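# Move the wheeled pedestal through a self-closing door into a bay

## Task

Get the mobile pedestal through the self-closing door into the other room and leave it in the yellow bay there, every one of its four wheels inside the tape and none touching it. The door must have closed before you end. Either robot or both may do the work. At the end release the pedestal and back off. A robot that topples or is left leaning fails the task, and a result held in place only by a robot at the end does not count.

## Robot and tools

Robots: r1 and r2 are identical Hello Robot Stretch 4 units, about 1.6 m tall. Each has an omni-wheel base (rim within 0.23 m of the base origin), a lift on a mast, an arm reaching forward, a three-joint wrist and a two-finger gripper. Cameras per robot: rN_head_camera, rN_head_left_camera, rN_head_right_camera, rN_wrist_camera (N = 1 or 2).

Frames: the base frame sits on the floor below the base centre, x forward, y left, z up. hand_pose is reported in this frame as a point between the open fingertips; its printed position may be a little off. The odometry frame is the base frame at scene start. Each robot reports only in its own frames, so their relative placement can be judged only from images, lidar_m and wrist_depth_mm.

execute_actions: arguments "actions" (a list holding one action, or empty to just read state and images) and optional "cameras" (list of camera names; omitted, null or ["all"] gives all, [] gives none; an unknown name rejects the call). An action is an object keyed "r1" and/or "r2", one entry per robot. Under a robot you may give "base", "joints", "pace", "contact_limits", or "end_of_arm" on its own. All motions in one action start together.
- base: exactly one relative move from where the base last reported itself: {"translate_m": d} straight, forward positive, -2 to 2 m; {"strafe_m": d} sideways, left positive, -2 to 2 m; {"rotate_rad": d} spin in place, counter-clockwise from above positive, -3.2 to 3.2 rad. These are offsets, not poses.
- joints: absolute targets by name, not offsets: lift_m 0 to 1.2 m; arm_m 0 to 0.55 m extension; wrist_yaw_rad -1.134 to 4.276 (0 forward, positive left, 3.14 folded back, above 3.4 the arm may block); wrist_pitch_rad -1.117 to 4.259 (0 level, 1.57 pointing down); wrist_roll_rad -1.117 to 4.259 (positive is clockwise viewed from behind the gripper); gripper_m -0.038 to 0.141 fingertip gap in m (below 0 fingers press together). Joint targets past a limit are clipped and reported; other bad values or unknown keys reject the whole call.
- pace: "slow", "default", "fast", "max"; base speed 0.1/0.3/0.4/0.6 m/s and turning 1/2/3/4 rad/s, reduced when the lift is above 0.2 m (down to 0.3 m/s and 1 rad/s at 1.2 m).
- contact_limits: {"arm_m": value} 0 (lightest) to 0.75 (hardest), default 0.5, how hard the arm may push before stopping.
- end_of_arm: "enable_torque" re-enables wrist/gripper motors that shut off after a torque_fault.
An action lasts at most 15 s. Omitted robots or joints may keep pushing toward old targets. To unfold the wrist at scene start, send lift_m 0.4 with wrist_yaw_rad 0.

wait: {"seconds": 0 to 10}; nothing new commanded, returns state and images.
zoom_image: {"camera": name, "region": [x0, y0, x1, y1]} in pixels of that camera's latest full image, top-left origin, at most 504 x 504.
finished_scene: {"scene": 1 or 2}; ends the scene irreversibly and reports success; its result gives the next scene's task. If a call reports a stop, later calls in the same reply are skipped.

Result lines: base_status and joint_status give how each motion ended: "done" (for the base, wheels turned the commanded amount even if slipping), "off_target" (resting away from target, maybe still pushing), "contact_stop_at_<key>" (blocked; lift, arm or wheels may go slack), "limit_stop_at_<name>" such as own_body or tilt (tilt means leaning over 6 degrees; lift, arm, wheels go slack until it eases), "time_out", "torque_fault" (wrist motor limp until enable_torque). on_its_own lists uncommanded behaviour; "held at" is the held target, not the position. lidar_m: 12 distances in m from the base origin, 30-degree sectors, first straight ahead and counter-clockwise (4th left, 7th behind, 10th right); "-" means nothing seen or closer than 0.25 m; sees from about 0.15 m up, can miss glass and thin legs, sees the other robot but not itself. wrist_depth_mm: 7x7 grid of median depths 100 to 2000 mm from the top left. base_odometry counts wheel turns (slip counts as motion); heading -3.142 to 3.142, left positive. If turned_by_wheels and turned_by_imu differ by more than about 0.1 rad, the base likely hit something or slipped. base_tilt in degrees, forward and right positive, with a fixed bias up to about 1.5. motor_effort is percent of max, positive toward higher joint values, peak in brackets; for wheel_0, wheel_1, wheel_2 positive turns the base right. Gripper reading and "done" don't prove a grasp; a firm squeeze shows as a gripper effort change.

Avoid: any hard press between the robots (it ends the run); once bases touch, even millimetres more is too much, and nothing reports robot contact. Robots may travel up to about 3 cm differently per metre, which matters when both carry one load. Don't turn or drive with over 1 kg in the gripper at arm_m above 0.2, especially fast; strong pushes with a high gripper or high contact limit can tip a robot. Pressing the gripper into things can cause torque faults. Avoid drops, slams and hard hits.

Each tool is called in YAML: its name, and indented under it one key for each argument.

## Session

execute_actions:
  actions: []

Scene clock: 0.00 s.
r1.base_odometry: x=+0.000 y=+0.000 heading=+0.000 (m, m, rad; r1's odometry frame)
r1.turned_by_wheels: +0.000 (rad since the last result)
r1.turned_by_imu: +0.000 (rad since the last result)
r1.base_tilt: forward=+0.2 right=+0.3 (deg)
r1.lidar_m: 1.12 0.91 0.72 0.69 0.75 1.18 1.64 1.75 2.65 3.21 1.48 1.16
r1.base_status: not commanded
r1.joint_positions: lift_m=+0.175 arm_m=+0.000 wrist_yaw_rad=+3.102 wrist_pitch_rad=+0.021 wrist_roll_rad=-0.008 gripper_m=+0.057
r1.joint_status: not commanded
r1.motor_effort: lift_m=+21 arm_m=+0 wrist_yaw_rad=+2 wrist_pitch_rad=-6 wrist_roll_rad=-1 gripper_m=-3 wheel_0=+0 wheel_1=+0 wheel_2=+1 (%)
r1.hand_pose: x=-0.1137 y=+0.0988 z=+0.3467 quat_wxyz=(+0.020, -0.011, -0.004, +1.000) (m; r1's base frame)
r1.wrist_depth_mm: - 144 1921 1921 1808 1661 1078 / - 135 1863 1921 1921 1661 1060 / - 126 189 1863 1808 1708 1078 / 110 141 235 1863 1808 1756 1098 / 139 1921 1863 1863 1756 1708 1098 / 1708 1756 216 1708 213 1537 1060 / 1060 1025 917 159 946 960 1025
r2.base_odometry: x=+0.000 y=+0.000 heading=+0.000 (m, m, rad; r2's odometry frame)
r2.turned_by_wheels: +0.000 (rad since the last result)
r2.turned_by_imu: +0.000 (rad since the last result)
r2.base_tilt: forward=-0.4 right=+0.2 (deg)
r2.lidar_m: 2.34 2.09 2.11 1.61 1.42 1.42 1.72 2.64 2.65 3.19 2.28 2.47
r2.base_status: not commanded
r2.joint_positions: lift_m=+0.147 arm_m=-0.002 wrist_yaw_rad=+3.062 wrist_pitch_rad=+0.020 wrist_roll_rad=+0.016 gripper_m=+0.057
r2.joint_status: not commanded
r2.motor_effort: lift_m=+22 arm_m=-1 wrist_yaw_rad=-1 wrist_pitch_rad=-6 wrist_roll_rad=-2 gripper_m=-2 wheel_0=+0 wheel_1=+0 wheel_2=+0 (%)
r2.hand_pose: x=-0.1119 y=+0.1101 z=+0.3196 quat_wxyz=(+0.040, -0.010, +0.008, +0.999) (m; r2's base frame)
r2.wrist_depth_mm: 142 213 - 1983 1618 1366 1205 / 121 145 - 1983 1661 1366 1205 / 108 143 - 1983 1661 1336 1205 / 115 142 - 1983 1618 1366 1205 / 137 268 - 1921 1618 1366 1205 / 1808 1756 1537 1708 1397 1308 1160 / 1078 1078 188 931 842 976 946
pictures: r1_head_camera, r1_head_left_camera, r1_head_right_camera, r1_wrist_camera, r2_head_camera, r2_head_left_camera, r2_head_right_camera, r2_wrist_camera
Images, in order (width x height): r1_head_camera 420x560, r1_head_left_camera 420x672, r1_head_right_camera 420x672, r1_wrist_camera 616x392, r2_head_camera 420x560, r2_head_left_camera 420x672, r2_head_right_camera 420x672, r2_wrist_camera 616x392.

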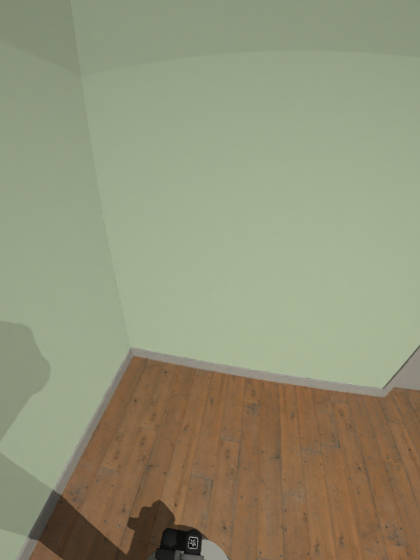

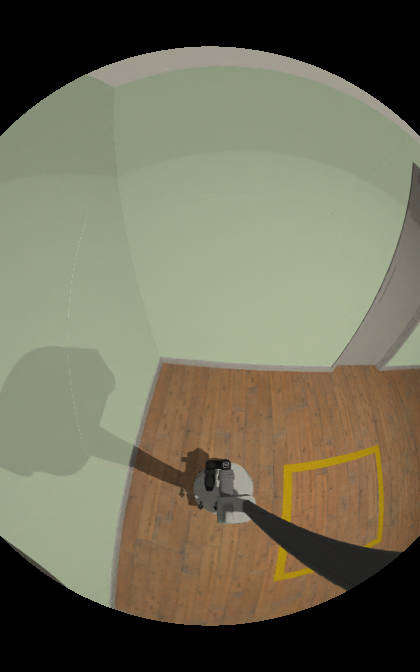

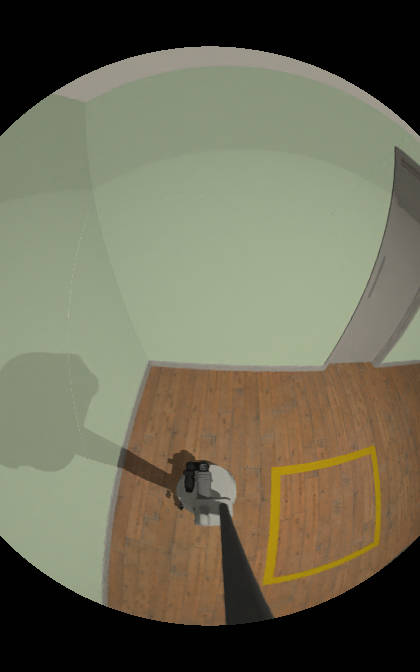

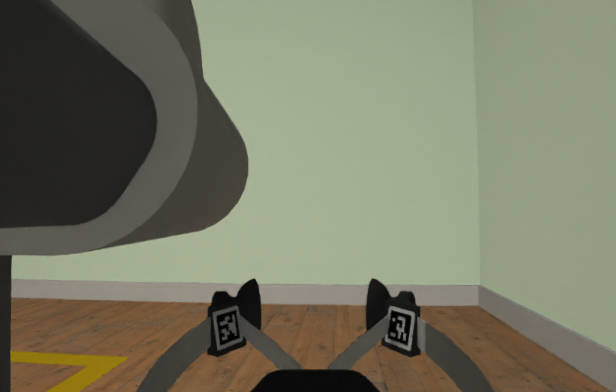

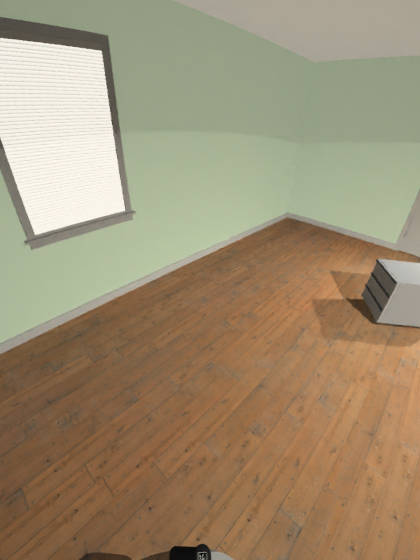

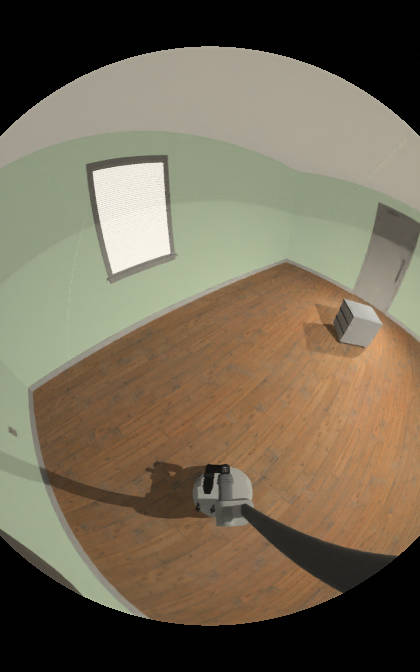

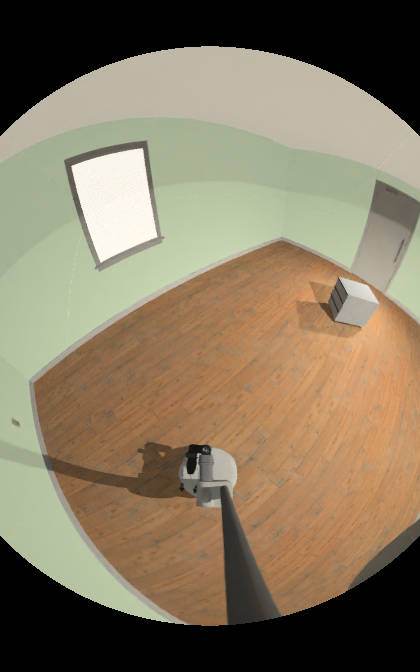

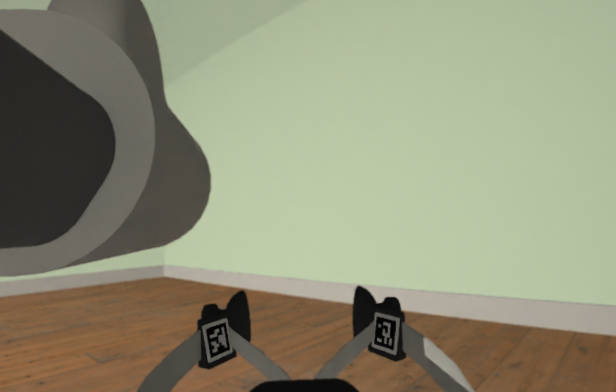

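execute_actions:
  actions:
    - {"r1":{"base":{"strafe_m":-1.25}},"r2":{"base":{"rotate_rad":-0.85}}}
  cameras: ["r1_head_camera","r1_head_right_camera","r2_head_camera","r2_head_left_camera"]

Scene clock: 9.83 s.
r1.base_odometry: x=+0.000 y=-1.250 heading=+0.000 (m, m, rad; r1's odometry frame)
r1.turned_by_wheels: +0.000 (rad since the last result)
r1.turned_by_imu: -0.001 (rad since the last result)
r1.base_tilt: forward=+0.0 right=+0.3 (deg)
r1.lidar_m: 0.98 1.08 1.63 1.95 2.11 1.81 1.76 1.91 2.82 2.77 1.30 1.09
r1.base_status: done
r1.joint_positions: lift_m=+0.175 arm_m=+0.000 wrist_yaw_rad=+3.102 wrist_pitch_rad=+0.021 wrist_roll_rad=-0.008 gripper_m=+0.057
r1.joint_status: not commanded
r1.motor_effort: lift_m=+21(21) arm_m=+0(0) wrist_yaw_rad=+1(2) wrist_pitch_rad=-6(6) wrist_roll_rad=-1(2) gripper_m=-5(2) wheel_0=+4(10) wheel_1=-2(11) wheel_2=+0(2) (%)
r1.hand_pose: x=-0.1137 y=+0.0988 z=+0.3467 quat_wxyz=(+0.020, -0.011, -0.004, +1.000) (m; r1's base frame)
r1.wrist_depth_mm: - 144 - - 1921 1921 1921 / - 135 1983 1983 1921 1983 1921 / - 126 189 1983 1983 1863 1863 / 110 141 236 1983 1921 1863 1863 / 140 - 1983 1983 1808 1921 1863 / 1708 1708 216 1708 213 1708 1661 / 1025 1042 931 158 946 960 1078
r2.base_odometry: x=+0.000 y=+0.000 heading=-0.850 (m, m, rad; r2's odometry frame)
r2.turned_by_wheels: -0.850 (rad since the last result)
r2.turned_by_imu: -0.828 (rad since the last result)
r2.base_tilt: forward=-0.3 right=+0.2 (deg)
r2.lidar_m: 2.28 2.98 2.17 2.09 2.02 1.49 1.41 1.48 2.00 2.65 2.75 3.78
r2.base_status: done
r2.joint_positions: lift_m=+0.147 arm_m=-0.002 wrist_yaw_rad=+3.062 wrist_pitch_rad=+0.020 wrist_roll_rad=+0.016 gripper_m=+0.057
r2.joint_status: not commanded
r2.motor_effort: lift_m=+22(22) arm_m=-1(1) wrist_yaw_rad=+0(0) wrist_pitch_rad=-7(6) wrist_roll_rad=-2(2) gripper_m=-2(1) wheel_0=+1(5) wheel_1=+0(8) wheel_2=+0(5) (%)
r2.hand_pose: x=-0.1119 y=+0.1101 z=+0.3196 quat_wxyz=(+0.040, -0.010, +0.008, +0.999) (m; r2's base frame)
r2.wrist_depth_mm: 143 214 1576 1618 1661 1708 1808 / 121 145 1537 1576 1618 1708 1756 / 108 143 1576 1576 1618 1708 1756 / 115 142 1537 1537 1618 1661 1708 / 136 268 1537 1537 1576 1661 1708 / 1397 1430 1464 1537 1397 1499 1464 / 1078 1060 189 931 842 976 946
pictures: r1_head_camera, r1_head_right_camera, r2_head_camera, r2_head_left_camera
Images, in order (width x height): r1_head_camera 420x560, r1_head_right_camera 420x672, r2_head_camera 420x560, r2_head_left_camera 420x672.

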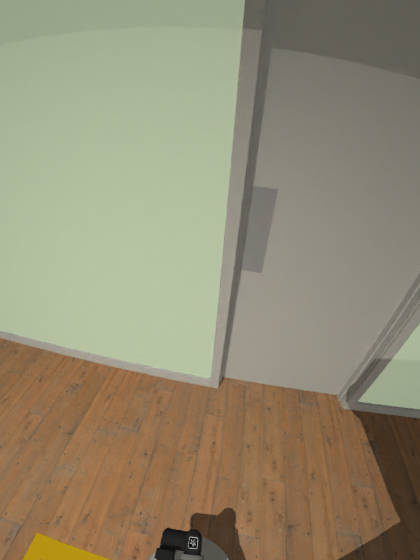

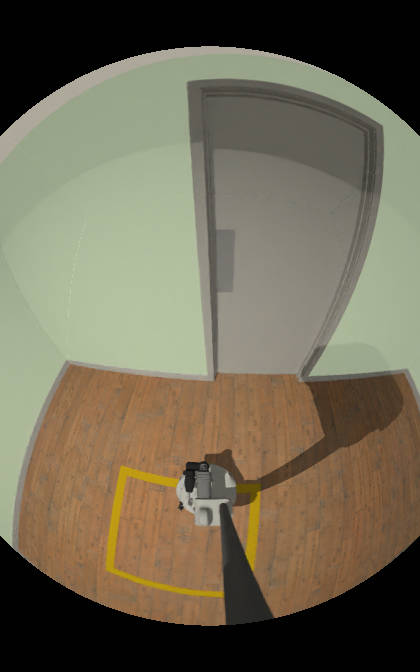

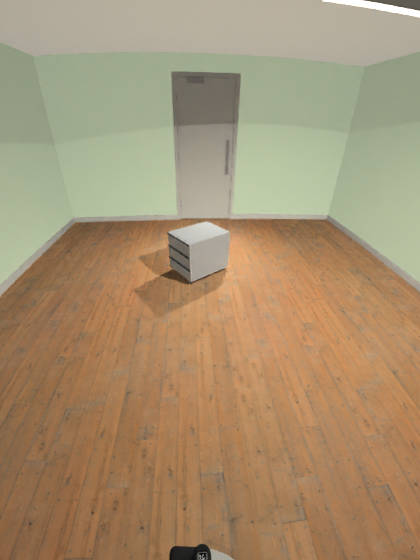

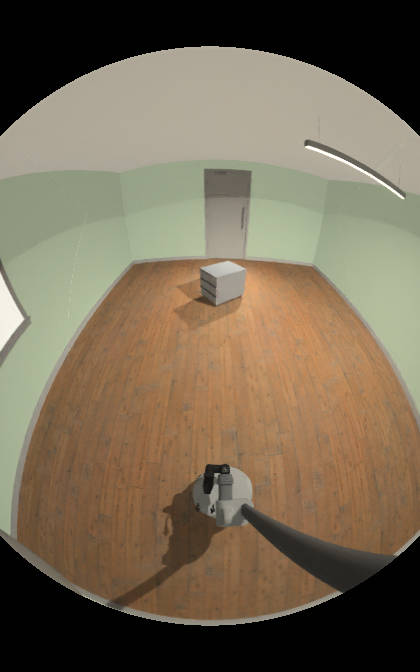

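execute_actions:
  actions:
    - {"r1":{"base":{"rotate_rad":1.46}},"r2":{"base":{"translate_m":1.5},"pace":"fast"}}
  cameras: []

execute_actions:
  actions:
    - {"r1":{"base":{"translate_m":-0.33}},"r2":{"base":{"strafe_m":0.4}}}
  cameras: []

execute_actions:
  actions:
    - {"r1":{"base":{"strafe_m":-0.7}}}
  cameras: ["r1_head_right_camera","r2_head_camera","r2_head_left_camera"]

Scene clock: 24.13 s.
r1.base_odometry: x=+0.000 y=-1.250 heading=+1.459 (m, m, rad; r1's odometry frame)
r1.turned_by_wheels: +1.459 (rad since the last result)
r1.turned_by_imu: +1.445 (rad since the last result)
r1.base_tilt: forward=+0.1 right=+0.3 (deg)
r1.lidar_m: 1.95 2.02 1.85 1.77 1.85 2.55 2.78 1.47 1.13 0.97 1.04 1.42
r1.base_status: done
r1.joint_positions: lift_m=+0.175 arm_m=+0.000 wrist_yaw_rad=+3.102 wrist_pitch_rad=+0.021 wrist_roll_rad=-0.008 gripper_m=+0.057
r1.joint_status: not commanded
r1.motor_effort: lift_m=+21(22) arm_m=+0(0) wrist_yaw_rad=+0(1) wrist_pitch_rad=-6(6) wrist_roll_rad=-1(1) gripper_m=-2(1) wheel_0=-5(10) wheel_1=-3(9) wheel_2=-5(13) (%)
r1.hand_pose: x=-0.1137 y=+0.0988 z=+0.3467 quat_wxyz=(+0.020, -0.011, -0.004, +1.000) (m; r1's base frame)
r1.wrist_depth_mm: - 144 - - - - - / - 135 - - - - - / - 126 189 - - - - / 110 141 236 - - - - / 140 - - - - - - / 1618 1708 216 1808 213 1708 1661 / 1060 1060 931 159 946 960 1060
r2.base_odometry: x=+0.990 y=-1.127 heading=-0.850 (m, m, rad; r2's odometry frame)
r2.turned_by_wheels: +0.000 (rad since the last result)
r2.turned_by_imu: +0.003 (rad since the last result)
r2.base_tilt: forward=-0.3 right=+0.2 (deg)
r2.lidar_m: 0.77 2.98 2.18 2.11 2.16 3.01 2.94 2.99 2.74 2.63 2.74 1.03
r2.base_status: done
r2.joint_positions: lift_m=+0.147 arm_m=-0.002 wrist_yaw_rad=+3.062 wrist_pitch_rad=+0.020 wrist_roll_rad=+0.016 gripper_m=+0.057
r2.joint_status: not commanded
r2.motor_effort: lift_m=+22(21) arm_m=-1(2) wrist_yaw_rad=+0(0) wrist_pitch_rad=-7(7) wrist_roll_rad=-2(2) gripper_m=-2(2) wheel_0=-1(6) wheel_1=-1(6) wheel_2=+1(13) (%)
r2.hand_pose: x=-0.1119 y=+0.1101 z=+0.3196 quat_wxyz=(+0.040, -0.010, +0.008, +0.999) (m; r2's base frame)
r2.wrist_depth_mm: 143 213 - - - - - / 121 145 - - - - - / 108 143 - - - - - / 115 142 - - - - - / 136 268 - - - - - / 1808 1808 1576 1661 1430 1537 1464 / 1078 1078 189 931 842 976 946
pictures: none
No camera images: the call's "cameras" was empty. Leave "cameras" out to get every camera's image.

Scene clock: 26.80 s.
r1.base_odometry: x=-0.037 y=-1.578 heading=+1.459 (m, m, rad; r1's odometry frame)
r1.turned_by_wheels: +0.000 (rad since the last result)
r1.turned_by_imu: -0.001 (rad since the last result)
r1.base_tilt: forward=+0.2 right=+0.2 (deg)
r1.lidar_m: 2.27 2.37 1.85 1.76 1.85 2.49 2.42 1.45 1.12 1.07 1.06 1.43
r1.base_status: done
r1.joint_positions: lift_m=+0.175 arm_m=+0.000 wrist_yaw_rad=+3.102 wrist_pitch_rad=+0.021 wrist_roll_rad=-0.008 gripper_m=+0.057
r1.joint_status: not commanded
r1.motor_effort: lift_m=+21(21) arm_m=+0(0) wrist_yaw_rad=-2(1) wrist_pitch_rad=-6(7) wrist_roll_rad=-2(2) gripper_m=-1(9) wheel_0=-5(7) wheel_1=-4(8) wheel_2=+4(19) (%)
r1.hand_pose: x=-0.1137 y=+0.0988 z=+0.3467 quat_wxyz=(+0.020, -0.011, -0.004, +1.000) (m; r1's base frame)
r1.wrist_depth_mm: - 144 - - - - - / - 135 - - - - - / - 125 189 - - - - / 110 141 237 - - - - / 139 - - - - - - / 1618 1708 216 1756 214 1661 1708 / 1042 1042 904 158 946 976 1060
r2.base_odometry: x=+1.291 y=-0.863 heading=-0.850 (m, m, rad; r2's odometry frame)
r2.turned_by_wheels: +0.000 (rad since the last result)
r2.turned_by_imu: +0.003 (rad since the last result)
r2.base_tilt: forward=-0.3 right=+0.2 (deg)
r2.lidar_m: 1.01 2.41 1.77 1.69 1.78 2.45 2.94 3.04 3.15 3.05 3.17 0.87
r2.base_status: done
r2.joint_positions: lift_m=+0.147 arm_m=-0.002 wrist_yaw_rad=+3.062 wrist_pitch_rad=+0.020 wrist_roll_rad=+0.016 gripper_m=+0.057
r2.joint_status: not commanded
r2.motor_effort: lift_m=+22(22) arm_m=-2(1) wrist_yaw_rad=+0(0) wrist_pitch_rad=-6(6) wrist_roll_rad=-2(2) gripper_m=-3(1) wheel_0=+2(6) wheel_1=-1(9) wheel_2=+1(2) (%)
r2.hand_pose: x=-0.1119 y=+0.1101 z=+0.3196 quat_wxyz=(+0.040, -0.010, +0.008, +0.999) (m; r2's base frame)
r2.wrist_depth_mm: 142 213 - - - - 1983 / 121 145 - - - - - / 108 143 - - - - - / 115 142 - - - - - / 137 268 - - - - - / 1808 1808 1537 1661 1397 1537 1464 / 1078 1078 189 931 831 976 946
pictures: none
No camera images: the call's "cameras" was empty. Leave "cameras" out to get every camera's image.

Scene clock: 30.47 s.
r1.base_odometry: x=+0.659 y=-1.656 heading=+1.459 (m, m, rad; r1's odometry frame)
r1.turned_by_wheels: +0.000 (rad since the last result)
r1.turned_by_imu: +0.001 (rad since the last result)
r1.base_tilt: forward=+0.1 right=+0.3 (deg)
r1.lidar_m: 1.23 2.37 2.60 2.45 2.56 2.55 1.33 0.56 0.38 0.37 0.39 0.46
r1.base_status: done
r1.joint_positions: lift_m=+0.175 arm_m=+0.000 wrist_yaw_rad=+3.102 wrist_pitch_rad=+0.021 wrist_roll_rad=-0.008 gripper_m=+0.057
r1.joint_status: not commanded
r1.motor_effort: lift_m=+21(21) arm_m=+0(0) wrist_yaw_rad=+1(2) wrist_pitch_rad=-6(6) wrist_roll_rad=-2(1) gripper_m=-3(1) wheel_0=+3(12) wheel_1=+0(11) wheel_2=+0(3) (%)
r1.hand_pose: x=-0.1137 y=+0.0988 z=+0.3467 quat_wxyz=(+0.020, -0.011, -0.004, +1.000) (m; r1's base frame)
r1.wrist_depth_mm: - 144 - - - - - / - 135 - - - - - / - 126 189 - - - - / 110 141 236 - - - - / 140 891 - - - - - / 654 1025 217 1756 213 1708 1708 / 647 878 904 159 946 960 1078
r2.base_odometry: x=+1.291 y=-0.863 heading=-0.850 (m, m, rad; r2's odometry frame)
r2.turned_by_wheels: +0.000 (rad since the last result)
r2.turned_by_imu: +0.000 (rad since the last result)
r2.base_tilt: forward=-0.3 right=+0.2 (deg)
r2.lidar_m: 1.00 2.39 1.74 1.70 1.76 2.44 2.94 3.04 3.16 3.02 3.17 0.87
r2.base_status: not commanded
r2.joint_positions: lift_m=+0.147 arm_m=-0.002 wrist_yaw_rad=+3.062 wrist_pitch_rad=+0.020 wrist_roll_rad=+0.016 gripper_m=+0.057
r2.joint_status: not commanded
r2.motor_effort: lift_m=+22(22) arm_m=-1(1) wrist_yaw_rad=+0(0) wrist_pitch_rad=-6(7) wrist_roll_rad=-2(2) gripper_m=+0(1) wheel_0=+2(2) wheel_1=-1(1) wheel_2=+1(1) (%)
r2.hand_pose: x=-0.1119 y=+0.1101 z=+0.3196 quat_wxyz=(+0.040, -0.010, +0.008, +0.999) (m; r2's base frame)
r2.wrist_depth_mm: 143 213 - - - - 1983 / 121 145 - - - - - / 108 143 - - - - - / 115 142 - - - - - / 136 268 - - - - - / 1808 1808 1537 1708 1397 1499 1430 / 1060 1078 188 931 842 960 946
pictures: r1_head_right_camera, r2_head_camera, r2_head_left_camera
Images, in order (width x height): r1_head_right_camera 420x672, r2_head_camera 420x560, r2_head_left_camera 420x672.

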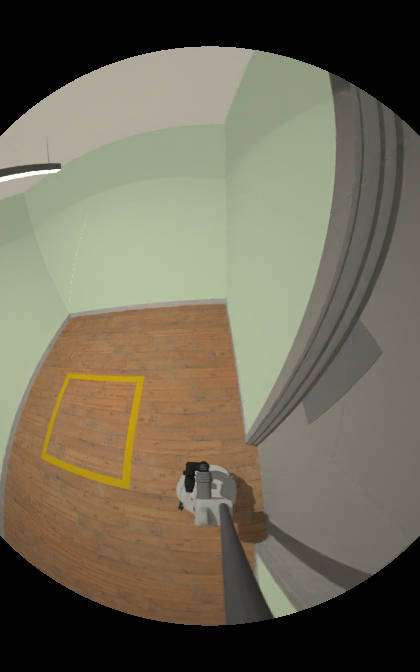

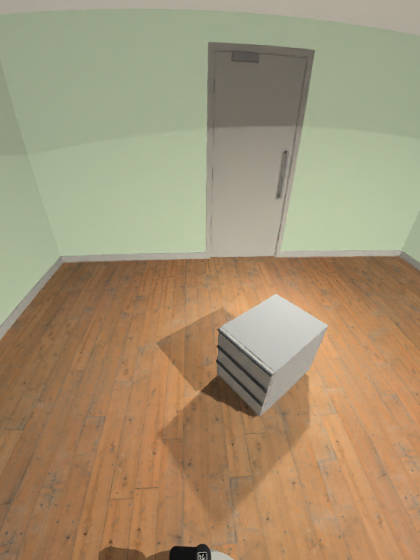

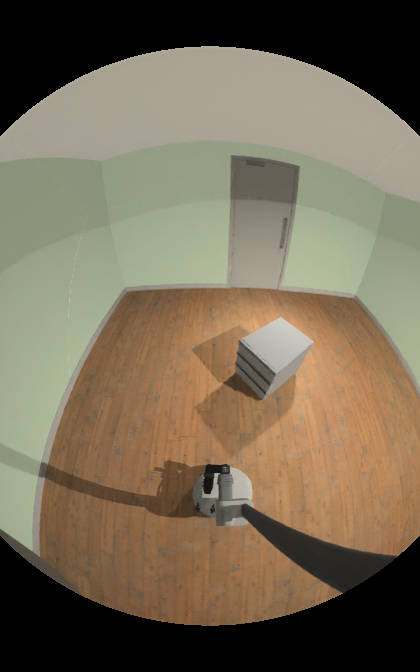

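zoom_image:
  camera: "r2_head_camera"
  region: [200,280,340,420]

execute_actions:
  actions:
    - {"r1":{"base":{"strafe_m":-0.95},"pace":"slow"},"r2":{"base":{"rotate_rad":-0.6},"joints":{"lift_m":0.5,"wrist_yaw_rad":0,"gripper_m":0.1}}}
  cameras: ["r1_head_right_camera","r2_head_camera","r2_wrist_camera"]

Region (200, 280, 340, 420) of r2_head_camera's 420x560 image, scaled by 3.600, with more detail than that image has.

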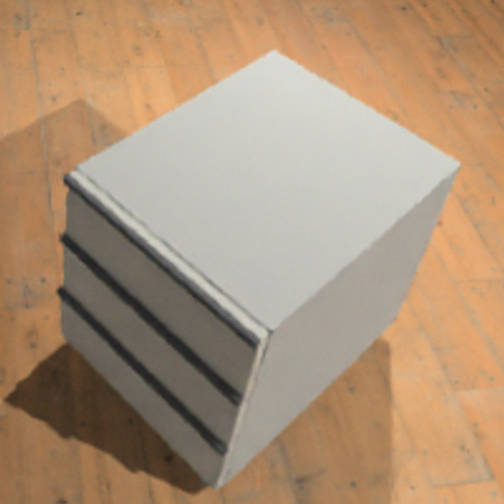

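action 0: r1: "base": strafe_m = -0.95 would last too long for one action: at the pace "slow" strafe_m can be at most 0.78 in either direction: name a faster pace, or command the rest in another action

execute_actions:
  actions:
    - {"r1":{"base":{"strafe_m":-0.78},"pace":"slow"},"r2":{"base":{"strafe_m":0.35},"joints":{"lift_m":0.8,"wrist_yaw_rad":0,"wrist_pitch_rad":1.57,"gripper_m":0.1}}}
  cameras: []

execute_actions:
  actions:
    - {"r1":{"base":{"strafe_m":-0.2},"pace":"slow"},"r2":{"base":{"rotate_rad":-0.75}}}
  cameras: ["r1_head_right_camera","r2_head_camera","r2_head_left_camera"]

Scene clock: 54.13 s.
r1.base_odometry: x=+1.433 y=-1.743 heading=+1.458 (m, m, rad; r1's odometry frame)
r1.turned_by_wheels: -0.001 (rad since the last result)
r1.turned_by_imu: -0.004 (rad since the last result)
r1.base_tilt: forward=+0.1 right=+0.1 (deg)
r1.lidar_m: 1.31 0.45 0.49 3.24 3.36 0.30 0.25 - 0.25 0.27 3.28 2.41
r1.base_status: done
r1.joint_positions: lift_m=+0.175 arm_m=+0.000 wrist_yaw_rad=+3.102 wrist_pitch_rad=+0.021 wrist_roll_rad=-0.008 gripper_m=+0.057
r1.joint_status: not commanded
r1.motor_effort: lift_m=+21(21) arm_m=+0(0) wrist_yaw_rad=+2(2) wrist_pitch_rad=-7(6) wrist_roll_rad=-1(1) gripper_m=-5(4) wheel_0=+7(22) wheel_1=-15(28) wheel_2=+0(7) (%)
r1.hand_pose: x=-0.1137 y=+0.0988 z=+0.3467 quat_wxyz=(+0.020, -0.011, -0.004, +1.000) (m; r1's base frame)
r1.wrist_depth_mm: - 144 387 445 530 654 - / - 135 382 442 525 647 - / - 125 189 442 525 634 - / 110 141 236 433 521 634 - / 140 319 375 430 512 627 - / 294 329 217 430 214 627 1618 / 294 314 362 159 492 609 1060
r2.base_odometry: x=+1.554 y=-0.631 heading=-0.850 (m, m, rad; r2's odometry frame)
r2.turned_by_wheels: +0.000 (rad since the last result)
r2.turned_by_imu: +0.003 (rad since the last result)
r2.base_tilt: forward=-0.3 right=+0.2 (deg)
r2.lidar_m: 2.81 1.91 1.41 1.33 1.39 1.97 2.92 3.04 3.53 3.39 1.25 1.07
r2.base_status: done
r2.joint_positions: lift_m=+0.160 arm_m=-0.002 wrist_yaw_rad=+2.742 wrist_pitch_rad=+0.342 wrist_roll_rad=+0.016 gripper_m=+0.100
r2.joint_status: lift_m limit_stop_at_own_body (moved +0.012 of +0.653); wrist_yaw_rad limit_stop_at_own_body (moved -0.319 of -3.062); wrist_pitch_rad limit_stop_at_own_body (moved +0.322 of +1.550); the others done
r2.on_its_own: wrist_yaw_rad is held at +2.742, not at your +0.000, since a limit_stop_at_own_body; wrist_pitch_rad is held at +0.341, not at your +1.570, since a limit_stop_at_own_body; lift_m is slack since a limit_stop_at_own_body (your +0.800 is given up); arm_m is slack since a limit_stop_at_own_body
r2.motor_effort: lift_m=+21(27) arm_m=+0(2) wrist_yaw_rad=+0(5) wrist_pitch_rad=-6(7) wrist_roll_rad=-2(2) gripper_m=+0(0) wheel_0=+1(7) wheel_1=-2(9) wheel_2=+1(1) (%)
r2.hand_pose: x=-0.0477 y=+0.1862 z=+0.2410 quat_wxyz=(+0.197, -0.165, +0.042, +0.966) (m; r2's base frame)
r2.wrist_depth_mm: - - - - 1808 1397 1138 / - - - - 1921 1464 1182 / - - - - 1983 1499 1182 / 1618 1576 1537 1499 1464 1366 1182 / 991 976 960 931 931 904 878 / 707 707 691 691 621 661 654 / 236 231 212 231 492 521 539
pictures: none
No camera images: the call's "cameras" was empty. Leave "cameras" out to get every camera's image.

not run: a stop came earlier in this reply.

execute_actions:
  actions:
    - {"r1":{"base":{"strafe_m":-0.35},"pace":"slow"},"r2":{"base":{"rotate_rad":-0.75},"joints":{"lift_m":0.8,"wrist_yaw_rad":0,"wrist_pitch_rad":0}}}
  cameras: []

execute_actions:
  actions:
    - {"r1":{"base":{"translate_m":-0.4},"pace":"slow"},"r2":{"base":{"translate_m":0.4},"joints":{"arm_m":0.1,"wrist_pitch_rad":1.57}}}
  cameras: ["r1_head_right_camera","r2_head_camera","r2_head_left_camera"]

Scene clock: 63.30 s.
r1.base_odometry: x=+1.781 y=-1.783 heading=+1.458 (m, m, rad; r1's odometry frame)
r1.turned_by_wheels: +0.000 (rad since the last result)
r1.turned_by_imu: -0.003 (rad since the last result)
r1.base_tilt: forward=+0.1 right=+0.3 (deg)
r1.lidar_m: 2.29 0.95 0.75 3.58 0.49 0.25 0.25 0.27 0.87 0.78 3.32 2.39
r1.base_status: done
r1.joint_positions: lift_m=+0.175 arm_m=+0.000 wrist_yaw_rad=+3.102 wrist_pitch_rad=+0.021 wrist_roll_rad=-0.008 gripper_m=+0.057
r1.joint_status: not commanded
r1.motor_effort: lift_m=+21(21) arm_m=+0(0) wrist_yaw_rad=+0(2) wrist_pitch_rad=-6(6) wrist_roll_rad=-2(1) gripper_m=-5(4) wheel_0=+5(10) wheel_1=-8(19) wheel_2=+0(0) (%)
r1.hand_pose: x=-0.1137 y=+0.0988 z=+0.3467 quat_wxyz=(+0.020, -0.011, -0.004, +1.000) (m; r1's base frame)
r1.wrist_depth_mm: - 144 351 382 421 473 525 / - 135 349 379 418 469 521 / - 125 189 377 415 462 517 / 110 141 235 375 413 462 512 / 139 310 342 370 410 452 504 / 291 312 217 370 213 452 496 / 289 303 332 159 397 449 496
r2.base_odometry: x=+1.554 y=-0.631 heading=-1.600 (m, m, rad; r2's odometry frame)
r2.turned_by_wheels: -0.750 (rad since the last result)
r2.turned_by_imu: -0.731 (rad since the last result)
r2.base_tilt: forward=-0.3 right=+0.2 (deg)
r2.lidar_m: 1.07 1.17 2.51 1.54 1.34 1.35 1.60 2.91 2.91 3.47 3.39 3.41
r2.base_status: done
r2.joint_positions: lift_m=+0.800 arm_m=-0.002 wrist_yaw_rad=+0.000 wrist_pitch_rad=+0.003 wrist_roll_rad=+0.016 gripper_m=+0.100
r2.joint_status: all done
r2.on_its_own: arm_m is slack since a limit_stop_at_own_body
r2.motor_effort: lift_m=+26(28) arm_m=+0(0) wrist_yaw_rad=-1(4) wrist_pitch_rad=-7(7) wrist_roll_rad=-2(2) gripper_m=+0(1) wheel_0=+1(7) wheel_1=-1(7) wheel_2=+0(2) (%)
r2.hand_pose: x=+0.4572 y=-0.0873 z=+0.9770 quat_wxyz=(+1.000, +0.008, +0.001, +0.000) (m; r2's base frame)
r2.wrist_depth_mm: - - - - - - - / - - - - - - - / - - - - - - - / - 1983 - - - - - / - 1983 - - - - - / - 1921 - - - - - / - 1808 1281 - - - -
pictures: none
No camera images: the call's "cameras" was empty. Leave "cameras" out to get every camera's image.

Scene clock: 67.93 s.
r1.base_odometry: x=+1.739 y=-2.136 heading=+1.481 (m, m, rad; r1's odometry frame)
r1.turned_by_wheels: +0.023 (rad since the last result)
r1.turned_by_imu: +0.046 (rad since the last result)
r1.base_tilt: forward=+0.1 right=+0.3 (deg)
r1.lidar_m: 2.24 0.90 0.99 0.50 0.25 0.25 - 0.25 1.10 0.78 1.00 2.68
r1.base_status: translate_m contact_stop (by the wheels' count: -0.356 of -0.400)
r1.joint_positions: lift_m=+0.174 arm_m=+0.000 wrist_yaw_rad=+3.102 wrist_pitch_rad=+0.021 wrist_roll_rad=-0.008 gripper_m=+0.057
r1.joint_status: not commanded
r1.on_its_own: the wheels are slack since a contact_stop
r1.motor_effort: lift_m=+22(22) arm_m=+0(0) wrist_yaw_rad=+2(2) wrist_pitch_rad=-7(7) wrist_roll_rad=-2(1) gripper_m=+0(6) wheel_0=+0(30) wheel_1=+0(32) wheel_2=+0(38) (%)
r1.hand_pose: x=-0.1137 y=+0.0988 z=+0.3467 quat_wxyz=(+0.020, -0.011, -0.004, +1.000) (m; r1's base frame)
r1.wrist_depth_mm: - 144 332 327 319 309 303 / - 135 329 325 315 307 301 / - 126 189 324 314 306 301 / 110 141 236 319 312 306 298 / 140 332 325 317 310 304 297 / 338 332 217 315 213 298 296 / 340 329 317 159 306 296 294
r2.base_odometry: x=+1.542 y=-1.031 heading=-1.600 (m, m, rad; r2's odometry frame)
r2.turned_by_wheels: +0.000 (rad since the last result)
r2.turned_by_imu: +0.001 (rad since the last result)
r2.base_tilt: forward=-0.3 right=+0.2 (deg)
r2.lidar_m: 0.68 0.76 2.61 1.85 1.64 1.63 1.89 3.20 3.22 3.52 3.12 3.14
r2.base_status: done
r2.joint_positions: lift_m=+0.800 arm_m=+0.099 wrist_yaw_rad=+0.000 wrist_pitch_rad=+1.570 wrist_roll_rad=+0.016 gripper_m=+0.100
r2.joint_status: all done
r2.motor_effort: lift_m=+26(27) arm_m=+4(3) wrist_yaw_rad=+0(1) wrist_pitch_rad=+1(7) wrist_roll_rad=-2(2) gripper_m=-2(2) wheel_0=+0(6) wheel_1=+1(4) wheel_2=+0(6) (%)
r2.hand_pose: x=+0.2704 y=-0.0874 z=+0.6893 quat_wxyz=(+0.707, +0.006, +0.707, -0.006) (m; r2's base frame)
r2.wrist_depth_mm: 960 750 691 960 976 976 976 / 931 946 946 946 946 960 960 / 931 931 931 931 931 946 946 / 917 917 917 917 931 931 946 / 904 904 904 904 904 917 917 / 891 891 691 741 891 904 904 / 878 866 676 676 891 891 904
pictures: r1_head_right_camera, r2_head_camera, r2_head_left_camera
Images, in order (width x height): r1_head_right_camera 420x672, r2_head_camera 420x560, r2_head_left_camera 420x672.

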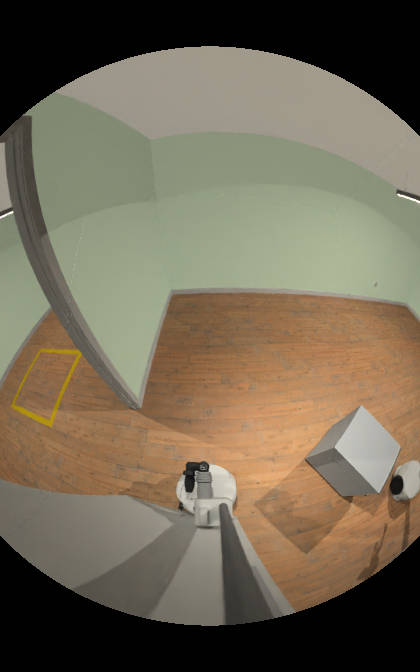

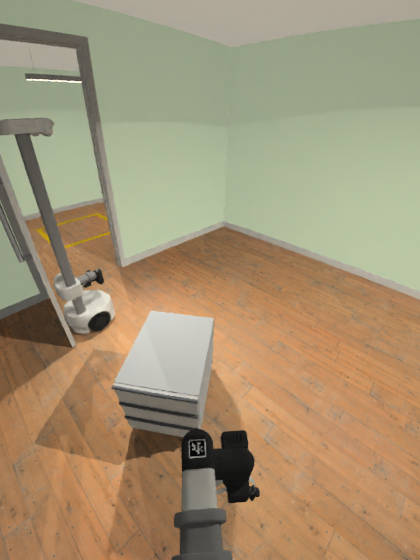

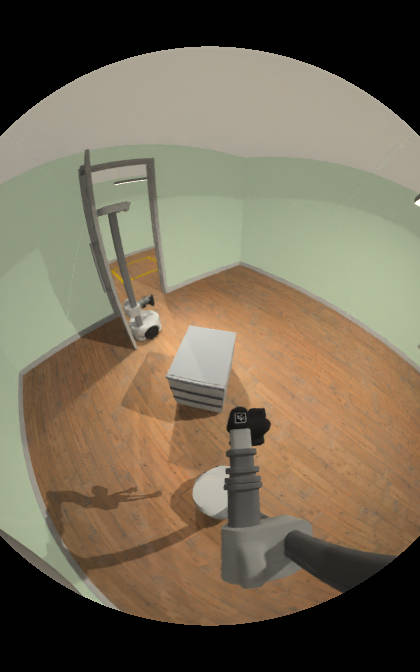

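execute_actions:
  actions:
    - {"r1":{"base":{"strafe_m":-0.2},"pace":"slow"},"r2":{"base":{"strafe_m":0.2}}}
  cameras: []

execute_actions:
  actions:
    - {"r2":{"base":{"translate_m":0.44},"joints":{"arm_m":0.4}}}
  cameras: ["r1_head_right_camera","r2_head_camera","r2_head_left_camera"]

Scene clock: 78.97 s.
r1.base_odometry: x=+1.938 y=-2.154 heading=+1.481 (m, m, rad; r1's odometry frame)
r1.turned_by_wheels: +0.000 (rad since the last result)
r1.turned_by_imu: -0.002 (rad since the last result)
r1.base_tilt: forward=+0.1 right=+0.3 (deg)
r1.lidar_m: 2.58 1.17 1.05 0.58 0.27 0.25 2.13 2.27 0.82 0.57 0.64 2.68
r1.base_status: done
r1.joint_positions: lift_m=+0.174 arm_m=+0.000 wrist_yaw_rad=+3.102 wrist_pitch_rad=+0.021 wrist_roll_rad=-0.008 gripper_m=+0.057
r1.joint_status: not commanded
r1.motor_effort: lift_m=+21(21) arm_m=+0(0) wrist_yaw_rad=+1(1) wrist_pitch_rad=-6(6) wrist_roll_rad=-2(1) gripper_m=-6(2) wheel_0=+2(9) wheel_1=-7(11) wheel_2=+0(1) (%)
r1.hand_pose: x=-0.1137 y=+0.0988 z=+0.3467 quat_wxyz=(+0.020, -0.011, -0.004, +1.000) (m; r1's base frame)
r1.wrist_depth_mm: - 144 332 329 324 317 315 / - 135 329 325 322 317 310 / - 125 190 325 322 314 307 / 110 140 236 322 317 310 307 / 139 - 325 320 315 309 306 / 1708 1708 217 317 214 306 304 / 1060 1078 319 159 309 303 301
r2.base_odometry: x=+1.742 y=-1.037 heading=-1.600 (m, m, rad; r2's odometry frame)
r2.turned_by_wheels: +0.000 (rad since the last result)
r2.turned_by_imu: +0.002 (rad since the last result)
r2.base_tilt: forward=-0.2 right=+0.1 (deg)
r2.lidar_m: 0.68 1.52 2.47 1.68 1.47 1.47 1.76 3.29 3.34 3.68 3.26 0.70
r2.base_status: done
r2.joint_positions: lift_m=+0.800 arm_m=+0.099 wrist_yaw_rad=+0.000 wrist_pitch_rad=+1.570 wrist_roll_rad=+0.016 gripper_m=+0.100
r2.joint_status: not commanded
r2.motor_effort: lift_m=+26(26) arm_m=+4(4) wrist_yaw_rad=+0(0) wrist_pitch_rad=+1(1) wrist_roll_rad=-2(2) gripper_m=+2(0) wheel_0=+1(8) wheel_1=-1(8) wheel_2=+0(1) (%)
r2.hand_pose: x=+0.2704 y=-0.0874 z=+0.6893 quat_wxyz=(+0.707, +0.006, +0.707, -0.006) (m; r2's base frame)
r2.wrist_depth_mm: 946 946 750 707 960 976 976 / 931 946 946 946 946 960 960 / 931 931 931 931 946 946 960 / 917 917 931 917 917 931 931 / 891 904 904 904 917 917 917 / 891 891 691 741 904 904 904 / 866 878 676 676 891 904 891
pictures: none
No camera images: the call's "cameras" was empty. Leave "cameras" out to get every camera's image.

Scene clock: 81.90 s.
r1.base_odometry: x=+1.938 y=-2.154 heading=+1.481 (m, m, rad; r1's odometry frame)
r1.turned_by_wheels: +0.000 (rad since the last result)
r1.turned_by_imu: -0.001 (rad since the last result)
r1.base_tilt: forward=+0.1 right=+0.3 (deg)
r1.lidar_m: 2.59 1.18 1.09 0.58 0.25 0.25 2.15 2.22 0.84 0.60 0.65 2.68
r1.base_status: not commanded
r1.joint_positions: lift_m=+0.174 arm_m=+0.000 wrist_yaw_rad=+3.102 wrist_pitch_rad=+0.021 wrist_roll_rad=-0.008 gripper_m=+0.057
r1.joint_status: not commanded
r1.motor_effort: lift_m=+22(22) arm_m=+0(0) wrist_yaw_rad=+1(1) wrist_pitch_rad=-7(6) wrist_roll_rad=-2(1) gripper_m=-3(3) wheel_0=+2(2) wheel_1=-7(6) wheel_2=+0(0) (%)
r1.hand_pose: x=-0.1137 y=+0.0988 z=+0.3467 quat_wxyz=(+0.020, -0.011, -0.004, +1.000) (m; r1's base frame)
r1.wrist_depth_mm: - 144 332 327 324 317 315 / - 135 330 327 322 315 310 / - 125 189 324 320 314 310 / 110 141 236 322 317 310 309 / 139 - 325 322 317 307 304 / 1708 1661 217 319 214 307 304 / 1025 1060 320 159 309 304 300
r2.base_odometry: x=+1.730 y=-1.477 heading=-1.599 (m, m, rad; r2's odometry frame)
r2.turned_by_wheels: +0.000 (rad since the last result)
r2.turned_by_imu: +0.001 (rad since the last result)
r2.base_tilt: forward=-0.2 right=+0.1 (deg)
r2.lidar_m: 0.26 0.32 2.15 2.00 1.76 1.77 2.14 3.64 3.67 3.33 2.97 0.27
r2.base_status: done
r2.joint_positions: lift_m=+0.800 arm_m=+0.399 wrist_yaw_rad=+0.000 wrist_pitch_rad=+1.570 wrist_roll_rad=+0.016 gripper_m=+0.100
r2.joint_status: all done
r2.motor_effort: lift_m=+26(26) arm_m=+4(5) wrist_yaw_rad=+0(0) wrist_pitch_rad=+0(1) wrist_roll_rad=-2(2) gripper_m=+1(2) wheel_0=+0(6) wheel_1=+1(4) wheel_2=+0(10) (%)
r2.hand_pose: x=+0.5704 y=-0.0874 z=+0.6893 quat_wxyz=(+0.707, +0.006, +0.707, -0.006) (m; r2's base frame)
r2.wrist_depth_mm: 798 946 946 960 976 976 960 / 931 931 433 430 436 946 960 / 917 427 427 427 430 433 946 / 917 418 421 421 424 430 931 / 904 413 415 415 418 917 917 / 878 407 407 410 410 904 917 / 866 402 402 407 407 904 904
pictures: r1_head_right_camera, r2_head_camera, r2_head_left_camera
Images, in order (width x height): r1_head_right_camera 420x672, r2_head_camera 420x560, r2_head_left_camera 420x672.

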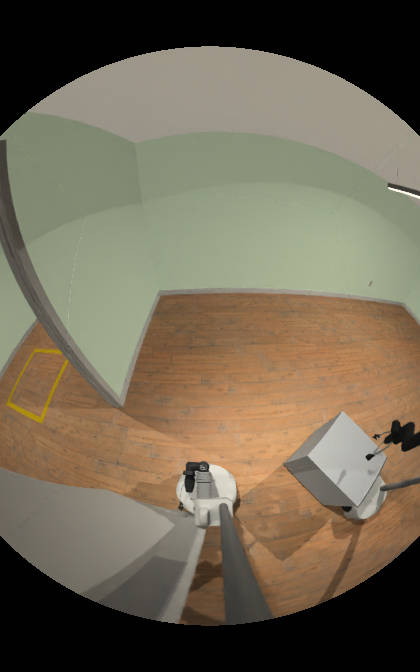

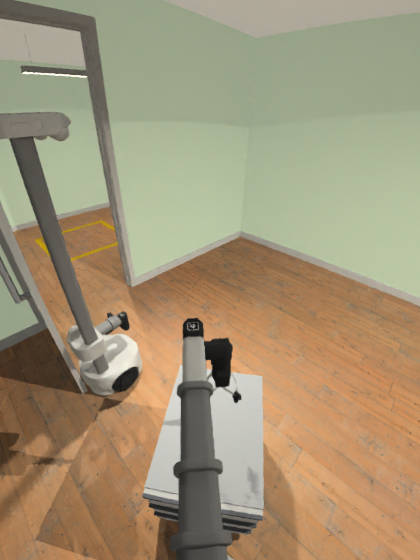

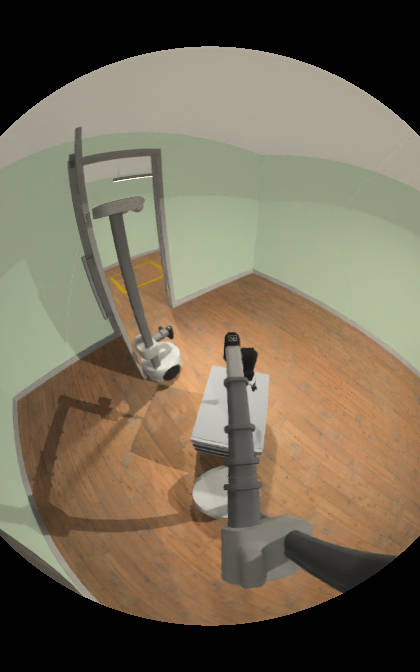

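execute_actions:
  actions:
    - {"r2":{"joints":{"lift_m":0.6,"gripper_m":0.14}},"r1":{"base":{"rotate_rad":-1.3},"pace":"slow"}}
  cameras: []

execute_actions:
  actions:
    - {"r2":{"base":{"strafe_m":-0.3},"pace":"slow"}}
  cameras: ["r1_head_left_camera","r2_head_left_camera"]

Scene clock: 88.67 s.
r1.base_odometry: x=+1.938 y=-2.153 heading=+0.183 (m, m, rad; r1's odometry frame)
r1.turned_by_wheels: -1.299 (rad since the last result)
r1.turned_by_imu: -1.289 (rad since the last result)
r1.base_tilt: forward=+0.2 right=+0.3 (deg)
r1.lidar_m: 0.59 2.95 2.57 1.55 1.07 3.77 0.36 0.25 2.14 2.15 2.56 0.68
r1.base_status: done
r1.joint_positions: lift_m=+0.174 arm_m=+0.000 wrist_yaw_rad=+3.102 wrist_pitch_rad=+0.021 wrist_roll_rad=-0.008 gripper_m=+0.057
r1.joint_status: not commanded
r1.motor_effort: lift_m=+22(22) arm_m=+0(0) wrist_yaw_rad=+1(3) wrist_pitch_rad=-6(6) wrist_roll_rad=-1(1) gripper_m=-4(5) wheel_0=+7(7) wheel_1=+2(7) wheel_2=+10(12) (%)
r1.hand_pose: x=-0.1137 y=+0.0988 z=+0.3467 quat_wxyz=(+0.020, -0.011, -0.004, +1.000) (m; r1's base frame)
r1.wrist_depth_mm: - 144 627 - - - - / - 135 627 - - - - / - 126 189 - - - - / 110 141 236 - - - - / 139 407 615 - - - - / 347 439 216 1366 213 1661 1661 / 349 404 574 159 931 976 1078
r2.base_odometry: x=+1.730 y=-1.477 heading=-1.600 (m, m, rad; r2's odometry frame)
r2.turned_by_wheels: +0.000 (rad since the last result)
r2.turned_by_imu: +0.001 (rad since the last result)
r2.base_tilt: forward=-0.2 right=+0.2 (deg)
r2.lidar_m: 0.26 0.32 2.13 2.01 1.78 1.79 2.14 3.65 3.67 3.37 2.97 0.28
r2.base_status: not commanded
r2.joint_positions: lift_m=+0.617 arm_m=+0.399 wrist_yaw_rad=-0.001 wrist_pitch_rad=+1.573 wrist_roll_rad=+0.016 gripper_m=+0.140
r2.joint_status: lift_m contact_stop (moved -0.183 of -0.200); the others done
r2.on_its_own: lift_m is slack since a contact_stop (your +0.600 is given up)
r2.motor_effort: lift_m=+20(25) arm_m=+5(4) wrist_yaw_rad=+2(6) wrist_pitch_rad=-8(27) wrist_roll_rad=-2(2) gripper_m=+3(1) wheel_0=+0(0) wheel_1=+1(2) wheel_2=-3(3) (%)
r2.hand_pose: x=+0.5695 y=-0.0874 z=+0.5068 quat_wxyz=(+0.706, +0.006, +0.708, -0.006) (m; r2's base frame)
r2.wrist_depth_mm: 247 249 250 252 253 254 255 / 244 246 246 248 249 250 252 / 240 242 243 244 246 248 249 / 238 238 240 241 243 243 245 / 235 236 237 237 239 240 242 / 232 233 234 235 236 237 238 / 229 229 229 158 232 234 236
pictures: none
No camera images: the call's "cameras" was empty. Leave "cameras" out to get every camera's image.

not run: a stop came earlier in this reply.

execute_actions:
  actions:
    - {"r2":{"base":{"strafe_m":-0.3},"joints":{"lift_m":0.612},"pace":"slow"}}
  cameras: ["r1_head_left_camera","r2_head_left_camera"]

Scene clock: 95.33 s.
r1.base_odometry: x=+1.938 y=-2.153 heading=+0.183 (m, m, rad; r1's odometry frame)
r1.turned_by_wheels: +0.000 (rad since the last result)
r1.turned_by_imu: -0.002 (rad since the last result)
r1.base_tilt: forward=+0.1 right=+0.3 (deg)
r1.lidar_m: 0.61 2.93 2.58 1.58 1.05 3.77 0.34 0.25 2.13 2.16 2.57 0.71
r1.base_status: not commanded
r1.joint_positions: lift_m=+0.174 arm_m=+0.000 wrist_yaw_rad=+3.102 wrist_pitch_rad=+0.021 wrist_roll_rad=-0.008 gripper_m=+0.057
r1.joint_status: not commanded
r1.motor_effort: lift_m=+22(22) arm_m=+0(0) wrist_yaw_rad=+0(1) wrist_pitch_rad=-7(7) wrist_roll_rad=-1(1) gripper_m=-2(0) wheel_0=+7(7) wheel_1=+2(2) wheel_2=+10(10) (%)
r1.hand_pose: x=-0.1137 y=+0.0988 z=+0.3467 quat_wxyz=(+0.020, -0.011, -0.004, +1.000) (m; r1's base frame)
r1.wrist_depth_mm: - 144 627 - - - - / - 135 621 - - - - / - 125 189 - - - - / 110 141 236 - - - - / 140 413 609 - - - - / 347 442 217 1397 213 1661 1661 / 351 407 574 159 946 991 1078
r2.base_odometry: x=+1.430 y=-1.469 heading=-1.598 (m, m, rad; r2's odometry frame)
r2.turned_by_wheels: +0.002 (rad since the last result)
r2.turned_by_imu: +0.180 (rad since the last result)
r2.base_tilt: forward=-0.3 right=+0.2 (deg)
r2.lidar_m: 0.25 0.32 2.40 2.04 1.95 2.02 2.71 3.48 3.62 2.94 2.79 0.30
r2.base_status: done
r2.joint_positions: lift_m=+0.614 arm_m=+0.400 wrist_yaw_rad=+0.000 wrist_pitch_rad=+1.563 wrist_roll_rad=+0.019 gripper_m=+0.140
r2.joint_status: all done
r2.motor_effort: lift_m=+2(19) arm_m=+3(4) wrist_yaw_rad=+0(7) wrist_pitch_rad=+20(25) wrist_roll_rad=-9(10) gripper_m=+2(1) wheel_0=+12(17) wheel_1=+3(4) wheel_2=+9(8) (%)
r2.hand_pose: x=+0.5726 y=-0.0874 z=+0.5033 quat_wxyz=(+0.710, +0.007, +0.704, -0.006) (m; r2's base frame)
r2.wrist_depth_mm: 255 255 256 256 257 258 788 / 251 252 252 252 253 254 768 / 247 247 248 248 249 249 759 / 242 244 244 244 245 246 750 / 239 239 240 240 241 243 741 / 235 236 236 236 237 723 723 / 232 231 231 190 183 715 707
pictures: r1_head_left_camera, r2_head_left_camera
Images, in order (width x height): r1_head_left_camera 420x672, r2_head_left_camera 420x672.

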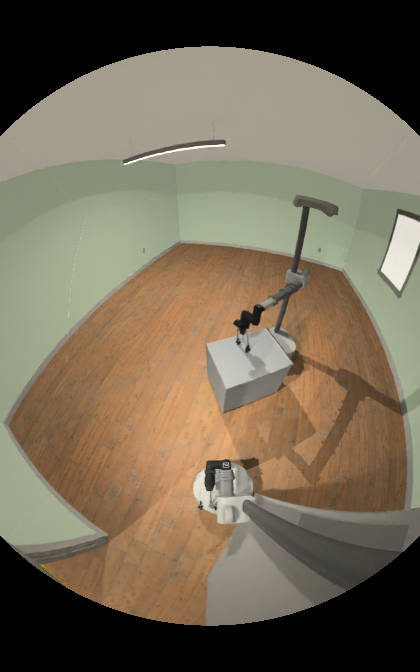

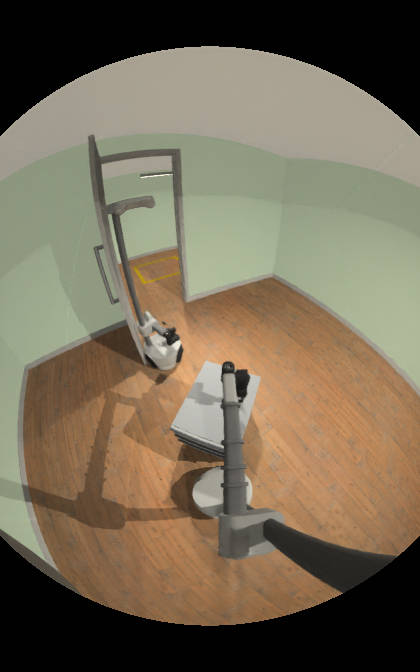

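execute_actions:
  actions:
    - {"r2":{"base":{"translate_m":0.35},"joints":{"lift_m":0.66,"arm_m":0.1},"pace":"slow"}}
  cameras: ["r1_head_left_camera","r2_head_left_camera"]

Scene clock: 103.67 s.
r1.base_odometry: x=+1.938 y=-2.153 heading=+0.183 (m, m, rad; r1's odometry frame)
r1.turned_by_wheels: +0.000 (rad since the last result)
r1.turned_by_imu: -0.002 (rad since the last result)
r1.base_tilt: forward=+0.0 right=+0.3 (deg)
r1.lidar_m: 0.38 0.52 2.59 1.56 1.07 3.78 0.33 0.25 2.12 2.14 2.56 0.56
r1.base_status: not commanded
r1.joint_positions: lift_m=+0.174 arm_m=+0.000 wrist_yaw_rad=+3.102 wrist_pitch_rad=+0.021 wrist_roll_rad=-0.008 gripper_m=+0.057
r1.joint_status: not commanded
r1.motor_effort: lift_m=+22(21) arm_m=+0(0) wrist_yaw_rad=+0(0) wrist_pitch_rad=-6(6) wrist_roll_rad=-1(1) gripper_m=-3(3) wheel_0=+7(7) wheel_1=+2(1) wheel_2=+10(10) (%)
r1.hand_pose: x=-0.1137 y=+0.0988 z=+0.3467 quat_wxyz=(+0.020, -0.011, -0.004, +1.000) (m; r1's base frame)
r1.wrist_depth_mm: - 144 627 - - - - / - 135 627 - - - - / - 126 190 - - - - / 110 141 236 - - - - / 139 410 615 - - - - / 347 442 217 1430 213 1618 1661 / 351 404 569 159 946 976 1078
r2.base_odometry: x=+1.421 y=-1.818 heading=-1.598 (m, m, rad; r2's odometry frame)
r2.turned_by_wheels: +0.000 (rad since the last result)
r2.turned_by_imu: +0.000 (rad since the last result)
r2.base_tilt: forward=-0.3 right=+0.2 (deg)
r2.lidar_m: 0.25 0.25 0.32 2.21 2.13 2.21 2.96 3.77 3.83 2.76 2.62 0.27
r2.base_status: done
r2.joint_positions: lift_m=+0.660 arm_m=+0.101 wrist_yaw_rad=+0.000 wrist_pitch_rad=+1.570 wrist_roll_rad=+0.016 gripper_m=+0.140
r2.joint_status: all done
r2.motor_effort: lift_m=+26(26) arm_m=-5(8) wrist_yaw_rad=+0(2) wrist_pitch_rad=+0(19) wrist_roll_rad=-3(9) gripper_m=+3(2) wheel_0=+2(12) wheel_1=+3(6) wheel_2=-7(11) (%)
r2.hand_pose: x=+0.2720 y=-0.0874 z=+0.5493 quat_wxyz=(+0.707, +0.006, +0.707, -0.006) (m; r2's base frame)
r2.wrist_depth_mm: 289 291 291 294 820 820 820 / 286 287 286 290 809 809 809 / 282 282 283 286 798 798 798 / 278 279 281 282 788 788 788 / 274 276 277 277 768 778 788 / 272 271 273 274 759 768 778 / 268 268 270 159 759 750 759
pictures: r1_head_left_camera, r2_head_left_camera
Images, in order (width x height): r1_head_left_camera 420x672, r2_head_left_camera 420x672.

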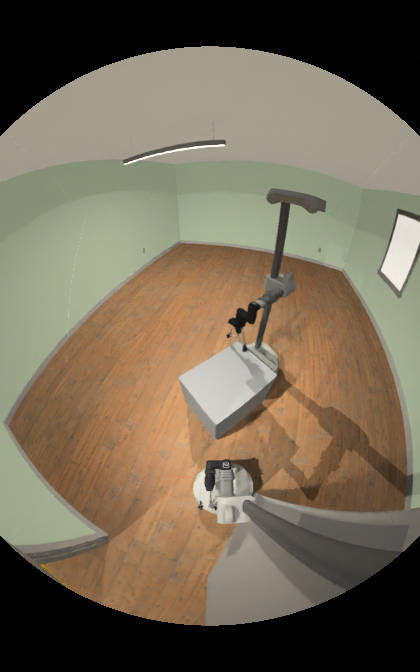

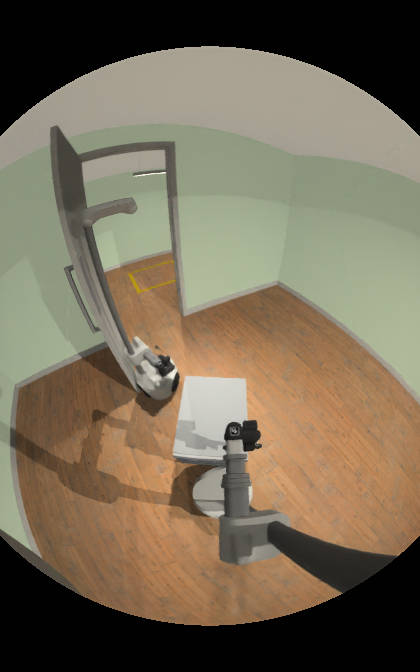

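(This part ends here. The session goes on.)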